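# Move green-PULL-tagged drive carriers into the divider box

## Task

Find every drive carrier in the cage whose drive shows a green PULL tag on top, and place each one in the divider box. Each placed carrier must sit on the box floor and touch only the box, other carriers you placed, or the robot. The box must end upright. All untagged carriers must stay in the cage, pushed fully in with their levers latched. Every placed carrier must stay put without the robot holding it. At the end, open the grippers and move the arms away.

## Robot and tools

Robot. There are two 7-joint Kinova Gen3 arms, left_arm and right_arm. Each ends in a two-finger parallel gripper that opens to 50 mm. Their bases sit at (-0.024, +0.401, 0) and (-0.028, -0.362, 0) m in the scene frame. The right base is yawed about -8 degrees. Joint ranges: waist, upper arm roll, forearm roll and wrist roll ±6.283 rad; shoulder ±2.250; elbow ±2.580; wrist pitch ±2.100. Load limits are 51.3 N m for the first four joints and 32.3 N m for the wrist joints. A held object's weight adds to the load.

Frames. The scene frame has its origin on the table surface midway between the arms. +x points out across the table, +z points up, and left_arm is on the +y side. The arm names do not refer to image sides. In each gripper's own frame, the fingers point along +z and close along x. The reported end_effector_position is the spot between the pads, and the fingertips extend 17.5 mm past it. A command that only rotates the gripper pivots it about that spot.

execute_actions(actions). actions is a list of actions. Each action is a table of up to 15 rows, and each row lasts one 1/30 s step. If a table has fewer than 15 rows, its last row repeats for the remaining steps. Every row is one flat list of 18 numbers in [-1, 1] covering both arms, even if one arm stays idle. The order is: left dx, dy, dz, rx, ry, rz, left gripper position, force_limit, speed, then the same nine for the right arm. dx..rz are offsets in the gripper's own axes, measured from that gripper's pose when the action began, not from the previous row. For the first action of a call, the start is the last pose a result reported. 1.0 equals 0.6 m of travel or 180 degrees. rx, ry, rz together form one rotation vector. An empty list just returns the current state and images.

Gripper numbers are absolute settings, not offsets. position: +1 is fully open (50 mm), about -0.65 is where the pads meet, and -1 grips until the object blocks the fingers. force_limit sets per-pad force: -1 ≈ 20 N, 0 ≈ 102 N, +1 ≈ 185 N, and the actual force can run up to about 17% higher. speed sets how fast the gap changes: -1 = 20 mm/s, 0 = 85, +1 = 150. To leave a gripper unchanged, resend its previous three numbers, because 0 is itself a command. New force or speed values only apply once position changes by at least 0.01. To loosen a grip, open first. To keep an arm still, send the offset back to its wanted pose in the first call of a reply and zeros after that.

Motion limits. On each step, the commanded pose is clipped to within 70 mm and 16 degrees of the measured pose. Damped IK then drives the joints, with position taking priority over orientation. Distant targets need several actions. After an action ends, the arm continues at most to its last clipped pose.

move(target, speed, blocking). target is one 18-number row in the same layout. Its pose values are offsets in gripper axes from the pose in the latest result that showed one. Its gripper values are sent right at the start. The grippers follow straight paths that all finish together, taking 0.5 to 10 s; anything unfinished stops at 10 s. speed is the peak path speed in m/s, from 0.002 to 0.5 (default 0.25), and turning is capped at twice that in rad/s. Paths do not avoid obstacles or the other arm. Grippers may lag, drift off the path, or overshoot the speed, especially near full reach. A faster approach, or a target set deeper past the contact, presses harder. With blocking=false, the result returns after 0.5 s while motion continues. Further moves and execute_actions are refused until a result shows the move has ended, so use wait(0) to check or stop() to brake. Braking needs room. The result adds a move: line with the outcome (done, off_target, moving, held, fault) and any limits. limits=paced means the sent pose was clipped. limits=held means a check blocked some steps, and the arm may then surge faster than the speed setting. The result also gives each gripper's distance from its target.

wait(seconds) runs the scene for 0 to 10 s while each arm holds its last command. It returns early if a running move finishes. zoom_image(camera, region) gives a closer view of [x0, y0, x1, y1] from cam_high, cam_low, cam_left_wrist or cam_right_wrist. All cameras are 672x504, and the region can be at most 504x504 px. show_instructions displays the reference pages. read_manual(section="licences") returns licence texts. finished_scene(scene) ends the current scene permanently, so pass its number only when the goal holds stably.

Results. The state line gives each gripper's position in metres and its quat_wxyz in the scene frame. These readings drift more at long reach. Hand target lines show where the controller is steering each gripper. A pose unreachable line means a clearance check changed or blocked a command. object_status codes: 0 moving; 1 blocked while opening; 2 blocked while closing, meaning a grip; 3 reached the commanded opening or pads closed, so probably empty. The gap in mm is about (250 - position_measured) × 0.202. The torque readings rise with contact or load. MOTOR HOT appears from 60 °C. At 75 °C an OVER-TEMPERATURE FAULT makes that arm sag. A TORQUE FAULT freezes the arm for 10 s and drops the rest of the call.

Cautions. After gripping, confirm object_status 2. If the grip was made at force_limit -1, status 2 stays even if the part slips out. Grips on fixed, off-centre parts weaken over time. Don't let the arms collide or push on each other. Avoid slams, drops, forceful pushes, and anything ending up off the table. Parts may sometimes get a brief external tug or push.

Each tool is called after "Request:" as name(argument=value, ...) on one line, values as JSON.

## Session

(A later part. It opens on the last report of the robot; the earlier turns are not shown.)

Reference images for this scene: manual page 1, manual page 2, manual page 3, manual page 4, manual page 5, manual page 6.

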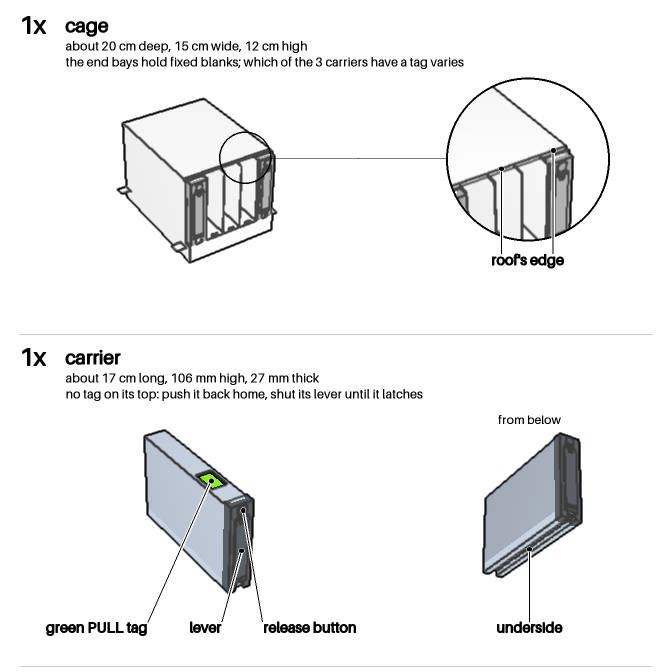

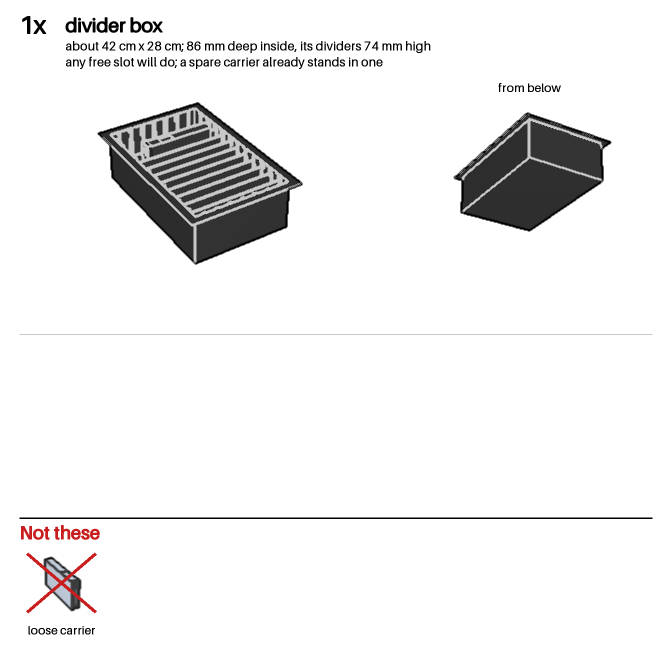

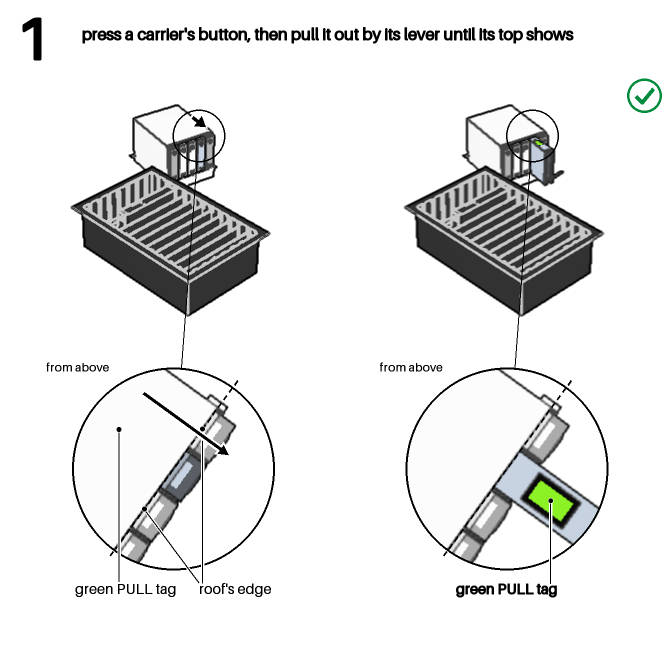

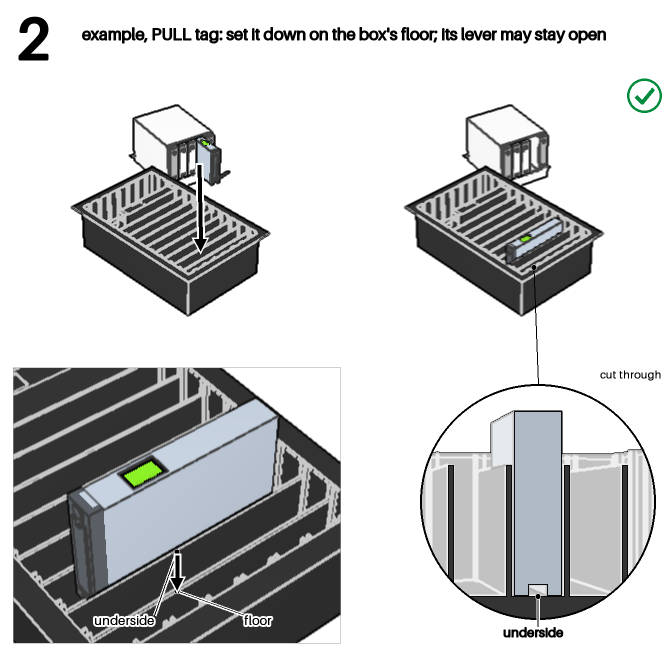

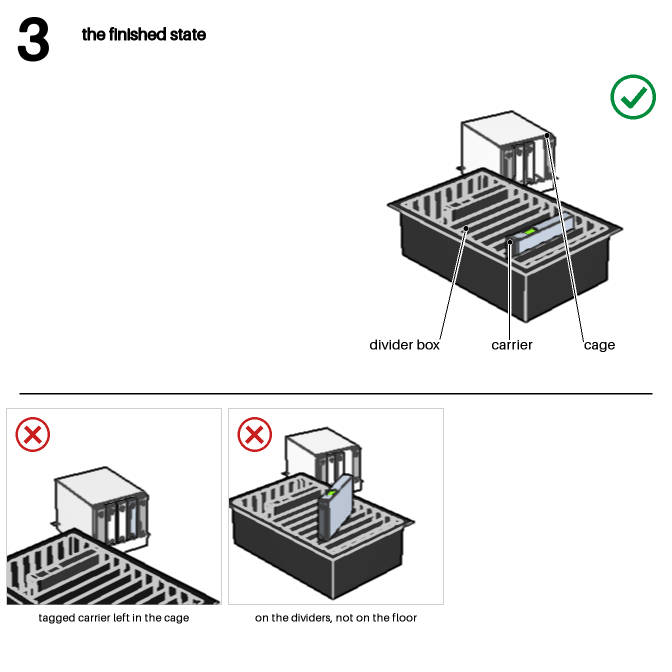

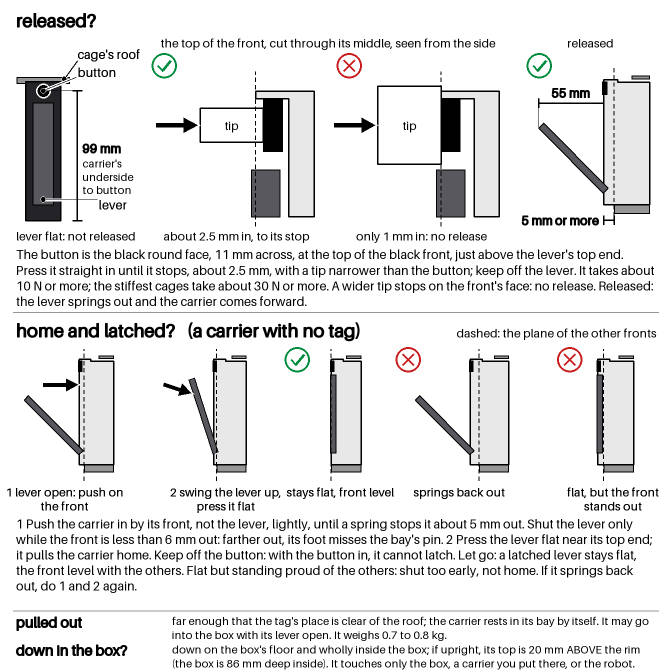

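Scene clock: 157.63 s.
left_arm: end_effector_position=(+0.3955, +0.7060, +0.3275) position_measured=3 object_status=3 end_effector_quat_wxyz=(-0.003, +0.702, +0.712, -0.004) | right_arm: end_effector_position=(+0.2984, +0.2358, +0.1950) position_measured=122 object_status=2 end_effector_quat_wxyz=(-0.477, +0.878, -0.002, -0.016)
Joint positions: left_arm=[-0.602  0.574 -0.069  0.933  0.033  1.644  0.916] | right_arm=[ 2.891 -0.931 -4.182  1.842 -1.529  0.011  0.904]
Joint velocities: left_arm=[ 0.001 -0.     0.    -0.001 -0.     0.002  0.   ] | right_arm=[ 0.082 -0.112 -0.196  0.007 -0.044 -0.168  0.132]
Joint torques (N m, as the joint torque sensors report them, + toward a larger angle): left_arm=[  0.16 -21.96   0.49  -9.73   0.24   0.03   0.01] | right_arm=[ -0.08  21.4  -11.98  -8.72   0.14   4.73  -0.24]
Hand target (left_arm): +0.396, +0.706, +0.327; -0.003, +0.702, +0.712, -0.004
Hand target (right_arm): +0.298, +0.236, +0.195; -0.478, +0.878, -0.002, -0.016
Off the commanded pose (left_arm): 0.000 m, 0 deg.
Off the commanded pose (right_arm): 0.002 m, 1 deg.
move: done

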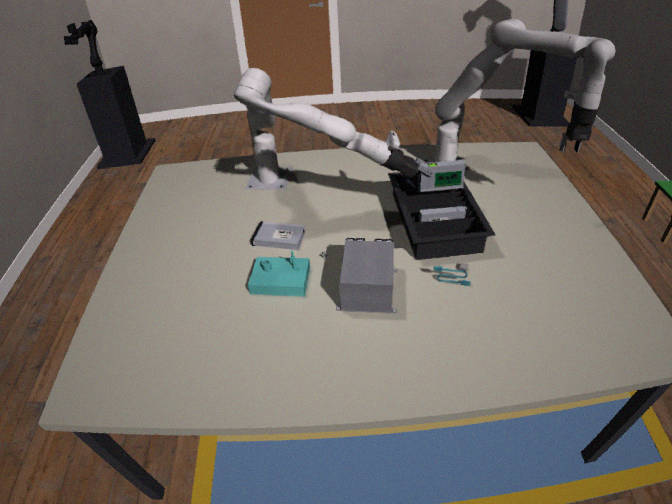

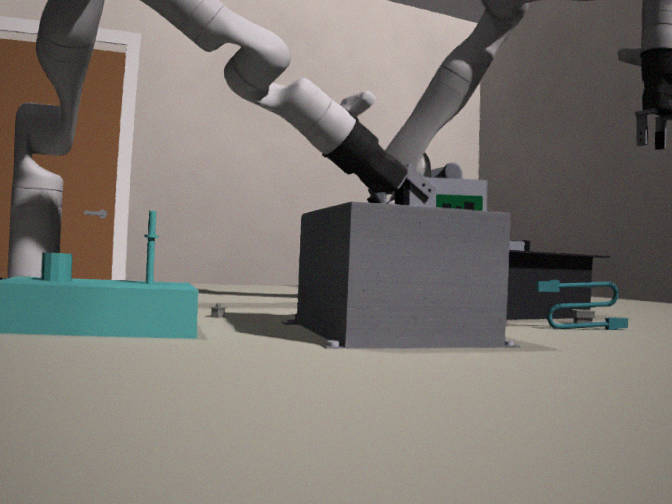

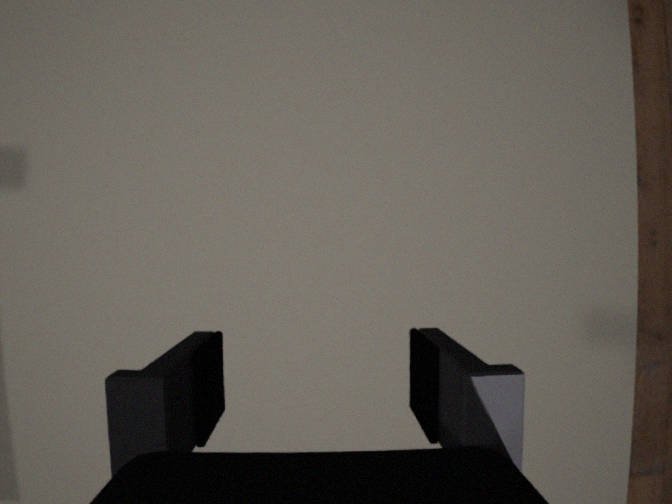

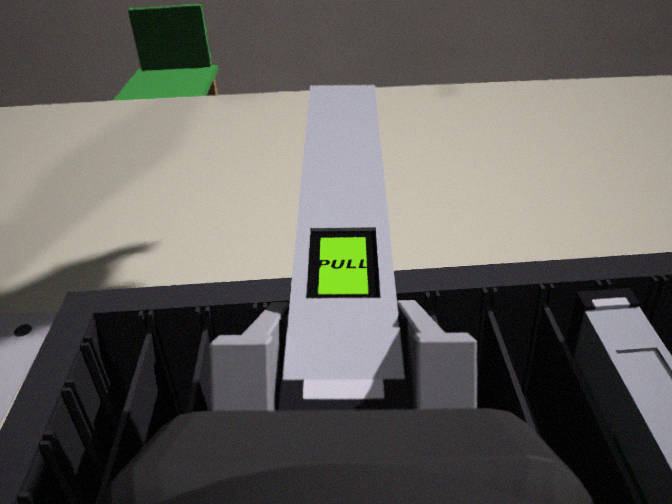

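Request:
move(target=[0,0,0,0,0,0,1,0,0, 0,0.028,0.018,0,-0.014,-0.009,-1,0.5,0], speed=0.05)

Scene clock: 161.73 s.
left_arm: end_effector_position=(+0.3955, +0.7060, +0.3275) position_measured=3 object_status=3 end_effector_quat_wxyz=(-0.003, +0.702, +0.712, -0.004) | right_arm: end_effector_position=(+0.2977, +0.2355, +0.1749) position_measured=122 object_status=2 end_effector_quat_wxyz=(-0.479, +0.877, +0.019, -0.027)
Joint positions: left_arm=[-0.602  0.574 -0.069  0.933  0.033  1.644  0.916] | right_arm=[ 2.832 -0.923 -4.036  1.814 -1.412  0.153  0.812]
Joint velocities: left_arm=[-0.    -0.     0.    -0.001  0.002  0.001 -0.   ] | right_arm=[-0.098  0.085  0.204 -0.042  0.167  0.177 -0.251]
Joint torques (N m, as the joint torque sensors report them, + toward a larger angle): left_arm=[  0.2  -21.95   0.49  -9.79   0.22  -0.02   0.11] | right_arm=[  0.25  22.39 -10.88  -8.73  -0.59   4.17   0.25]
Hand target (left_arm): +0.396, +0.706, +0.327; -0.003, +0.702, +0.712, -0.004
Hand target (right_arm): +0.298, +0.236, +0.175; -0.478, +0.878, +0.020, -0.028
Off the commanded pose (left_arm): 0.000 m, 0 deg.
Off the commanded pose (right_arm): 0.000 m, 0 deg.
move: done

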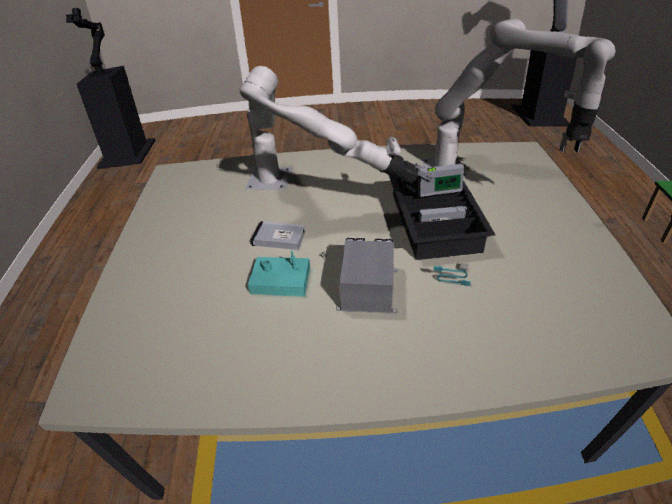

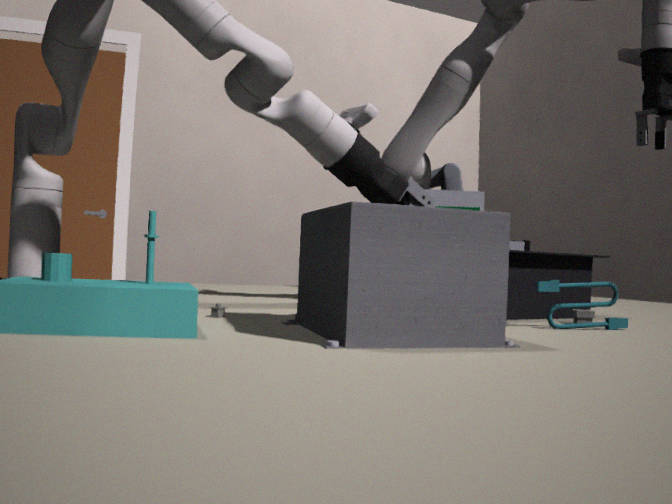

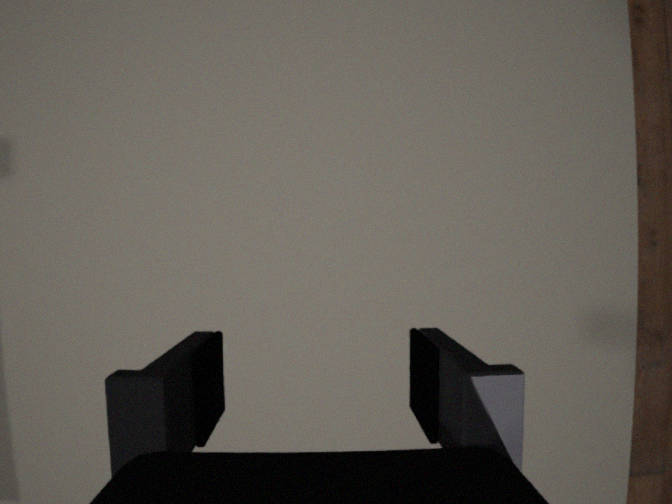

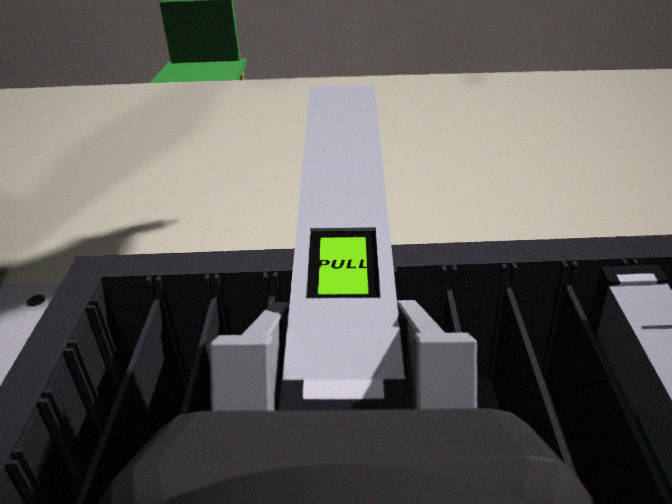

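Request:
move(target=[0,0,0,0,0,0,1,0,0, 0.012,0.01,0.006,0,0.006,0.004,-1,0.5,0], speed=0.05)

Request:
zoom_image(camera="cam_right_wrist", region=[90,200,594,450])

Scene clock: 166.20 s.
left_arm: end_effector_position=(+0.3955, +0.7060, +0.3275) position_measured=3 object_status=3 end_effector_quat_wxyz=(-0.003, +0.702, +0.712, -0.004) | right_arm: end_effector_position=(+0.3046, +0.2359, +0.1681) position_measured=122 object_status=2 end_effector_quat_wxyz=(-0.478, +0.878, +0.010, -0.022)
Joint positions: left_arm=[-0.602  0.574 -0.069  0.933  0.033  1.644  0.916] | right_arm=[ 2.868 -0.976 -4.111  1.815 -1.476  0.074  0.909]
Joint velocities: left_arm=[-0.002 -0.    -0.001  0.    -0.001  0.     0.   ] | right_arm=[ 0.047 -0.052 -0.099  0.012 -0.064 -0.087  0.108]
Joint torques (N m, as the joint torque sensors report them, + toward a larger angle): left_arm=[  0.13 -21.93   0.29  -9.59   0.25  -0.02   0.12] | right_arm=[  0.11  21.57 -11.7   -8.02  -0.07   4.36   0.05]
Hand target (left_arm): +0.396, +0.706, +0.327; -0.003, +0.702, +0.712, -0.004
Hand target (right_arm): +0.305, +0.236, +0.168; -0.478, +0.878, +0.010, -0.022
Off the commanded pose (left_arm): 0.000 m, 0 deg.
Off the commanded pose (right_arm): 0.000 m, 0 deg.
move: done

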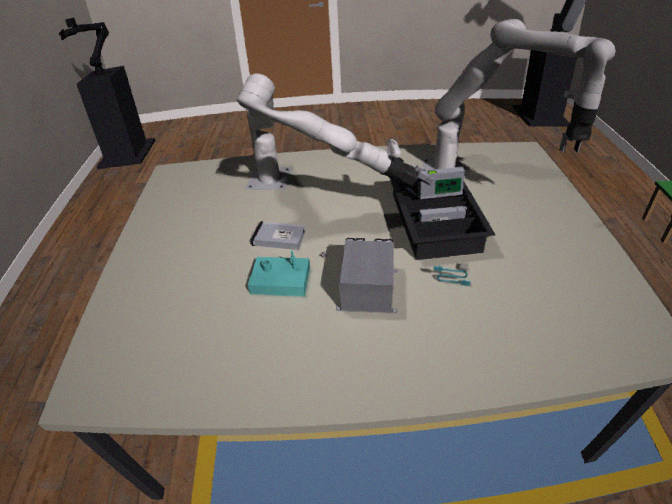

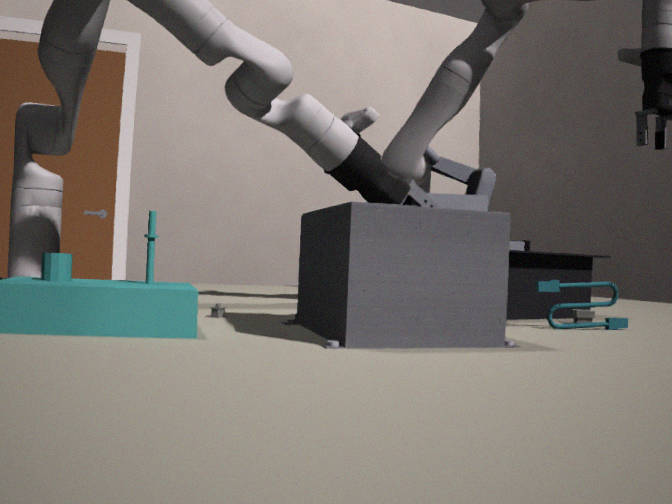

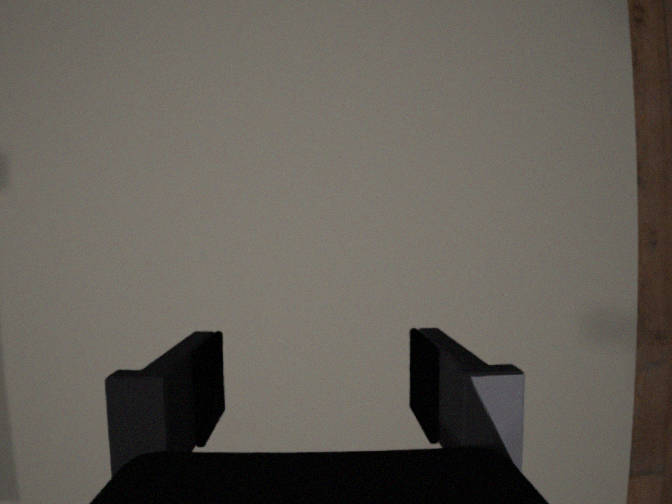

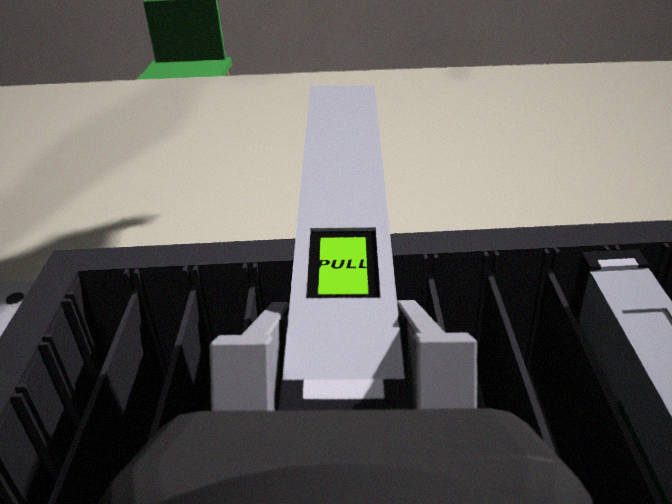

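Region (90, 200, 594, 450) of cam_right_wrist's 672x504 image, scaled by 1.000; it fills the top 250 rows of this view, and the rest is white.

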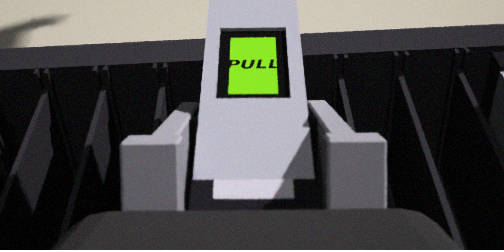

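Symmetric (252 / 432). Lower.

Request:
move(target=[0,0,0,0,0,0,1,0,0, 0,0.042,0.026,0,0,0,-1,0.5,0], speed=0.03)

Scene clock: 169.03 s.
left_arm: end_effector_position=(+0.3955, +0.7060, +0.3275) position_measured=3 object_status=3 end_effector_quat_wxyz=(-0.003, +0.702, +0.712, -0.004) | right_arm: end_effector_position=(+0.3039, +0.2355, +0.1391) position_measured=122 object_status=2 end_effector_quat_wxyz=(-0.478, +0.878, +0.013, -0.021)
Joint positions: left_arm=[-0.602  0.574 -0.069  0.933  0.033  1.644  0.916] | right_arm=[ 2.959 -1.188 -4.337  1.825 -1.333 -0.161  0.947]
Joint velocities: left_arm=[-0.     0.     0.    -0.     0.001 -0.001  0.   ] | right_arm=[ 0.034 -0.083 -0.111  0.025  0.156 -0.126 -0.083]
Joint torques (N m, as the joint torque sensors report them, + toward a larger angle): left_arm=[  0.17 -21.92   0.41  -9.72   0.19   0.     0.06] | right_arm=[ -0.44  19.09 -11.49  -4.92  -0.59   2.84  -1.61]
Hand target (left_arm): +0.396, +0.706, +0.327; -0.003, +0.702, +0.712, -0.004
Hand target (right_arm): +0.304, +0.236, +0.139; -0.479, +0.878, +0.011, -0.022
Off the commanded pose (left_arm): 0.000 m, 0 deg.
Off the commanded pose (right_arm): 0.001 m, 0 deg.
move: done

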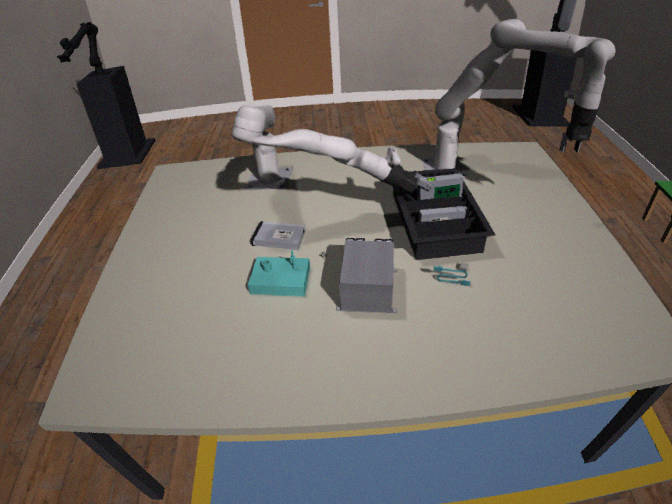

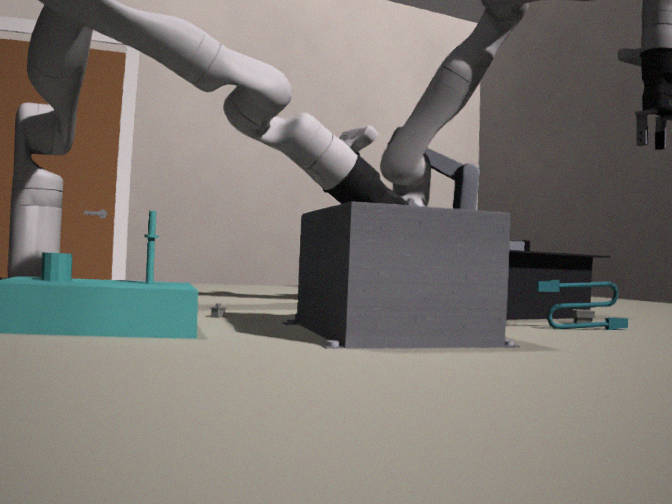

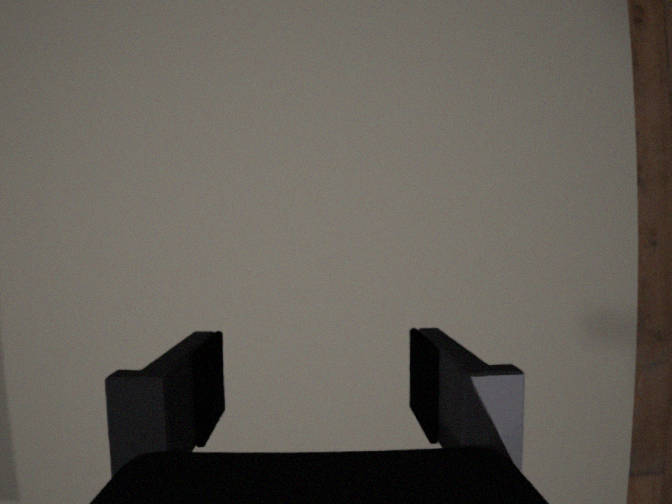

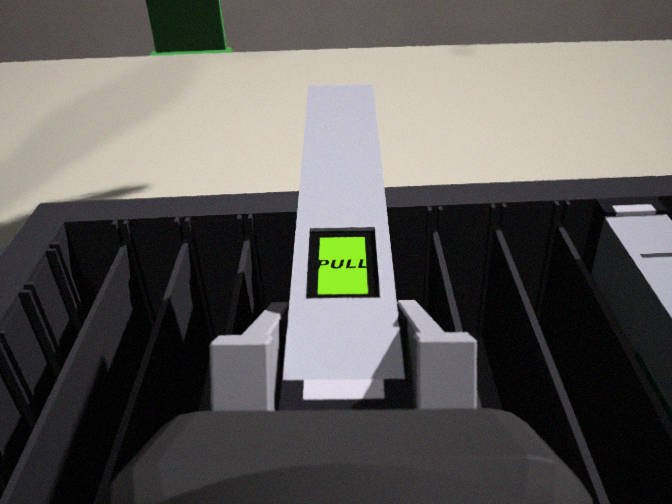

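Entering the slot with light rubbing. Continue.

Request:
move(target=[0,0,0,0,0,0,1,0,0, -0.002,0.034,0.021,0,0,0,-1,0.5,0], speed=0.03)

Request:
move(target=[0,0,0,0,0,0,1,0,0, 0,0,0,0,0,0,0.3,0,-0.5])

Request:
move(target=[0,0,0,0,0,0,1,0,0, 0,-0.2,-0.13,0,0,0,0.3,0,-0.5], speed=0.1)

Scene clock: 172.53 s.
left_arm: end_effector_position=(+0.3955, +0.7060, +0.3275) position_measured=3 object_status=3 end_effector_quat_wxyz=(-0.003, +0.702, +0.712, -0.004) | right_arm: end_effector_position=(+0.3032, +0.2351, +0.1159) position_measured=122 object_status=2 end_effector_quat_wxyz=(-0.478, +0.878, +0.016, -0.018)
Joint positions: left_arm=[-0.602  0.574 -0.069  0.933  0.033  1.644  0.916] | right_arm=[ 2.974 -1.287 -4.385  1.832 -1.21  -0.235  0.915]
Joint velocities: left_arm=[-0.     0.001  0.     0.     0.001 -0.    -0.   ] | right_arm=[ 0.002 -0.007 -0.005  0.     0.005 -0.003 -0.001]
Joint torques (N m, as the joint torque sensors report them, + toward a larger angle): left_arm=[  0.1  -21.85   0.28  -9.75   0.18  -0.07  -0.01] | right_arm=[ -0.46  18.15 -11.29  -2.3   -0.93   3.01  -1.65]
Hand target (left_arm): +0.396, +0.706, +0.327; -0.003, +0.702, +0.712, -0.004
Hand target (right_arm): +0.302, +0.235, +0.115; -0.478, +0.878, +0.013, -0.021
Off the commanded pose (left_arm): 0.000 m, 0 deg.
Off the commanded pose (right_arm): 0.001 m, 0 deg.
move: done

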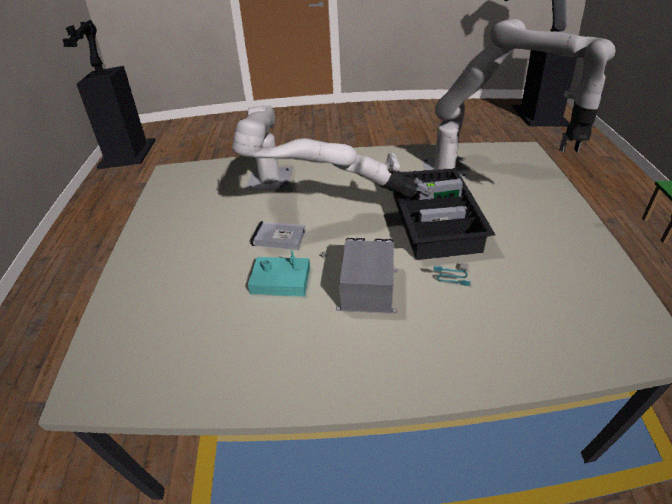

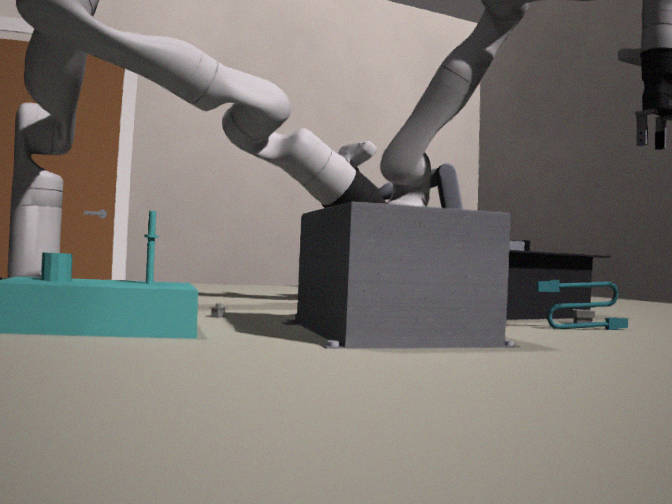

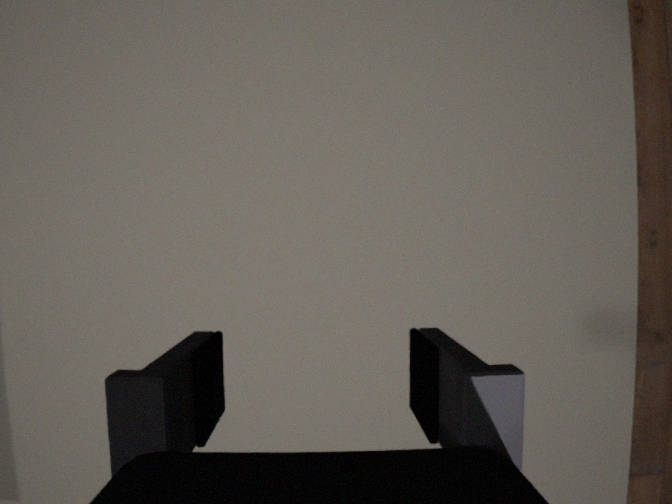

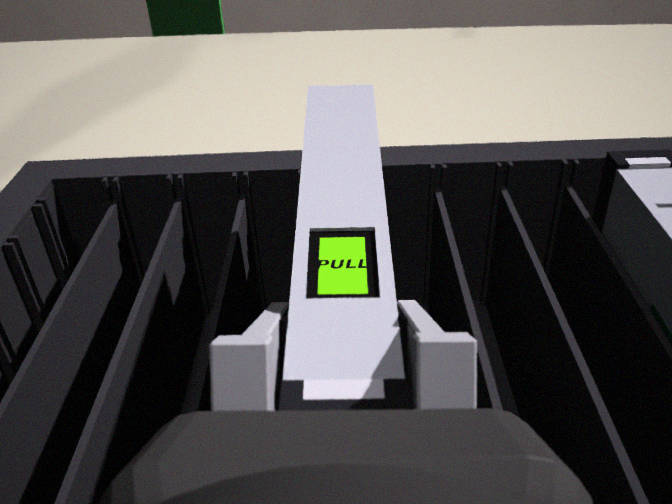

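Scene clock: 173.20 s.
left_arm: end_effector_position=(+0.3955, +0.7060, +0.3275) position_measured=3 object_status=3 end_effector_quat_wxyz=(-0.003, +0.702, +0.712, -0.004) | right_arm: end_effector_position=(+0.3031, +0.2351, +0.1159) position_measured=107 object_status=3 end_effector_quat_wxyz=(-0.478, +0.878, +0.016, -0.018)
Joint positions: left_arm=[-0.602  0.574 -0.069  0.933  0.033  1.644  0.916] | right_arm=[ 2.974 -1.287 -4.385  1.832 -1.21  -0.235  0.915]
Joint velocities: left_arm=[ 0.     0.001  0.     0.     0.    -0.    -0.   ] | right_arm=[ 0.    -0.001 -0.001  0.001  0.001  0.001 -0.   ]
Joint torques (N m, as the joint torque sensors report them, + toward a larger angle): left_arm=[  0.18 -22.07   0.41  -9.75   0.18  -0.02   0.07] | right_arm=[ -0.07  18.56 -11.11  -3.01   0.62   2.58  -0.13]
Hand target (left_arm): +0.396, +0.706, +0.327; -0.003, +0.702, +0.712, -0.004
Hand target (right_arm): +0.303, +0.235, +0.116; -0.478, +0.878, +0.016, -0.018
Off the commanded pose (left_arm): 0.000 m, 0 deg.
Off the commanded pose (right_arm): 0.000 m, 0 deg.
move: done

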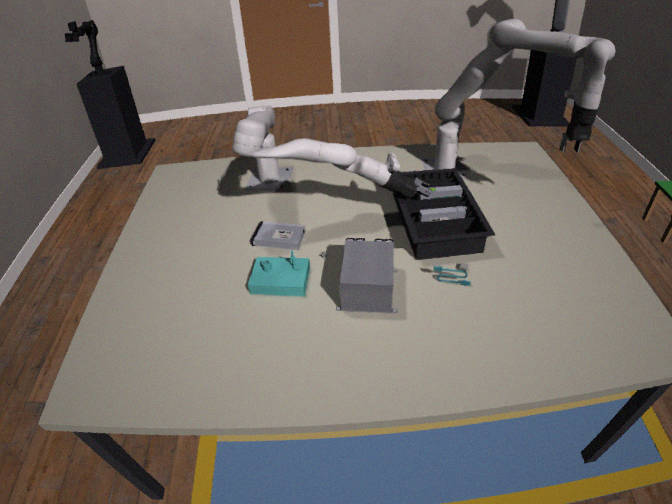

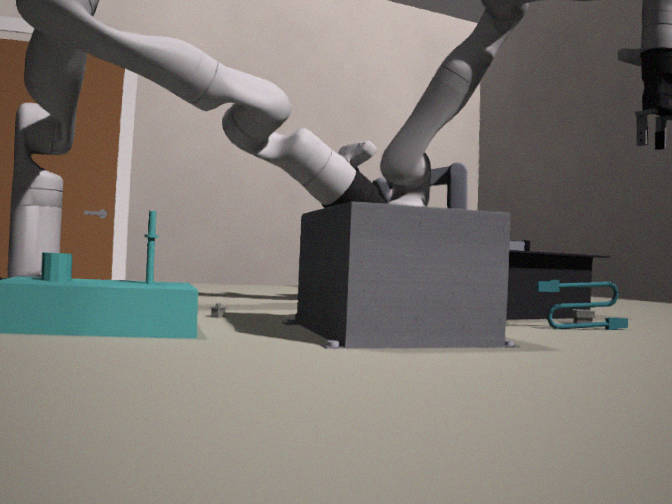

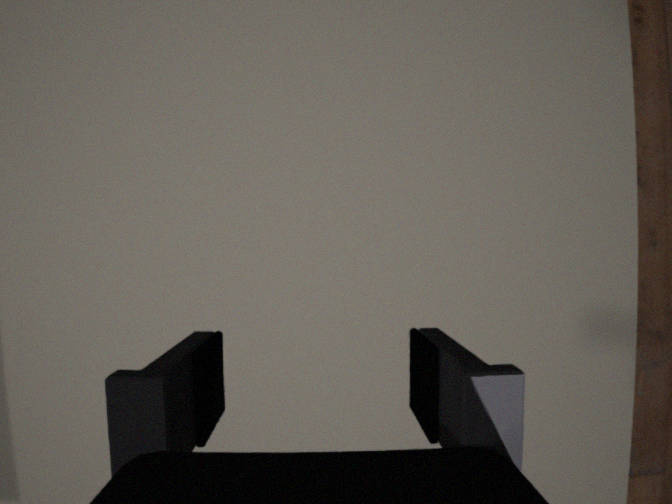

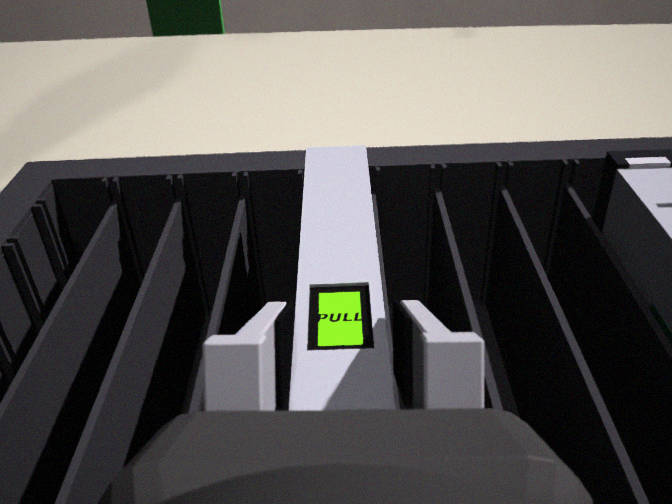

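Scene clock: 175.10 s.
left_arm: end_effector_position=(+0.3955, +0.7060, +0.3275) position_measured=3 object_status=3 end_effector_quat_wxyz=(-0.003, +0.702, +0.712, -0.004) | right_arm: end_effector_position=(+0.3059, +0.2344, +0.2588) position_measured=107 object_status=3 end_effector_quat_wxyz=(-0.477, +0.878, +0.017, -0.017)
Joint positions: left_arm=[-0.602  0.574 -0.069  0.933  0.033  1.644  0.916] | right_arm=[ 3.042 -1.089 -4.627  1.759 -1.956 -0.414  1.462]
Joint velocities: left_arm=[ 0.001 -0.001  0.     0.     0.     0.001  0.   ] | right_arm=[ 0.003 -0.015  0.    -0.004 -0.01  -0.006  0.012]
Joint torques (N m, as the joint torque sensors report them, + toward a larger angle): left_arm=[  0.19 -22.     0.31  -9.65   0.23  -0.02   0.08] | right_arm=[ -0.31  17.46 -10.93  -5.9    0.12   3.13  -0.27]
Hand target (left_arm): +0.396, +0.706, +0.327; -0.003, +0.702, +0.712, -0.004
Hand target (right_arm): +0.306, +0.234, +0.258; -0.477, +0.878, +0.016, -0.018
Off the commanded pose (left_arm): 0.000 m, 0 deg.
Off the commanded pose (right_arm): 0.001 m, 0 deg.
move: done

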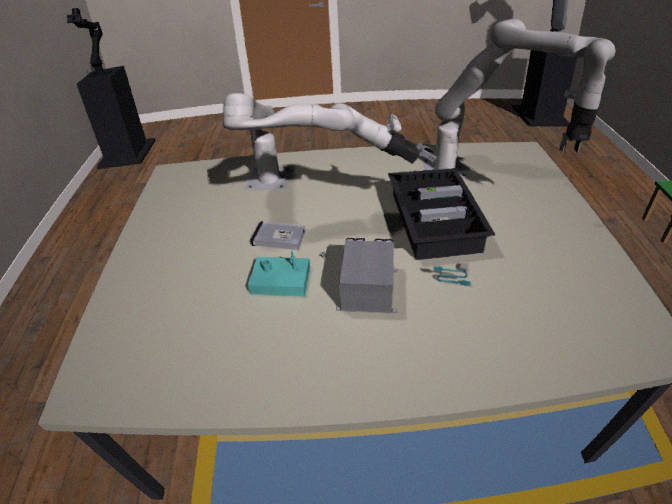

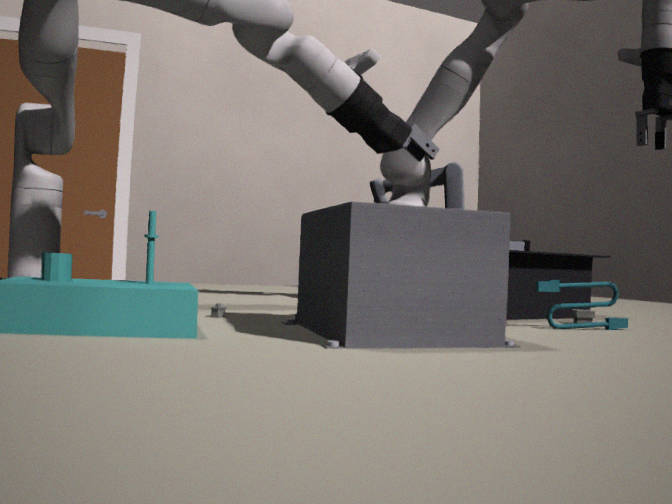

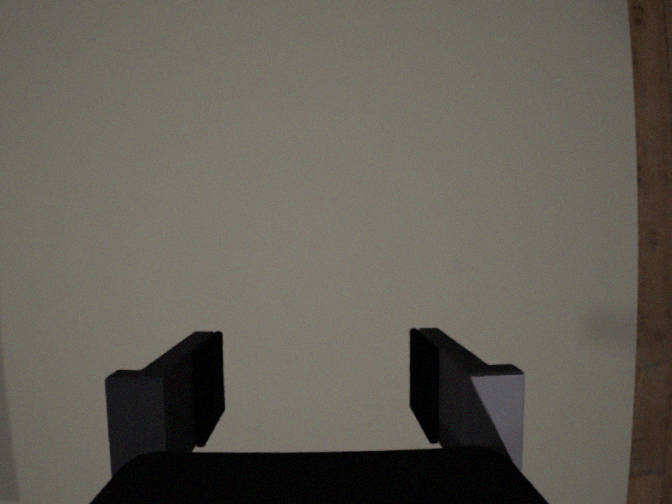

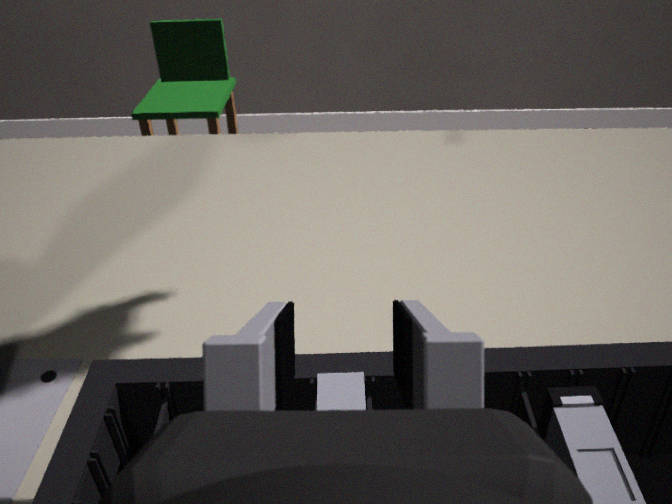

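Request:
finished_scene(scene=2)

The scene is finished: the task was done.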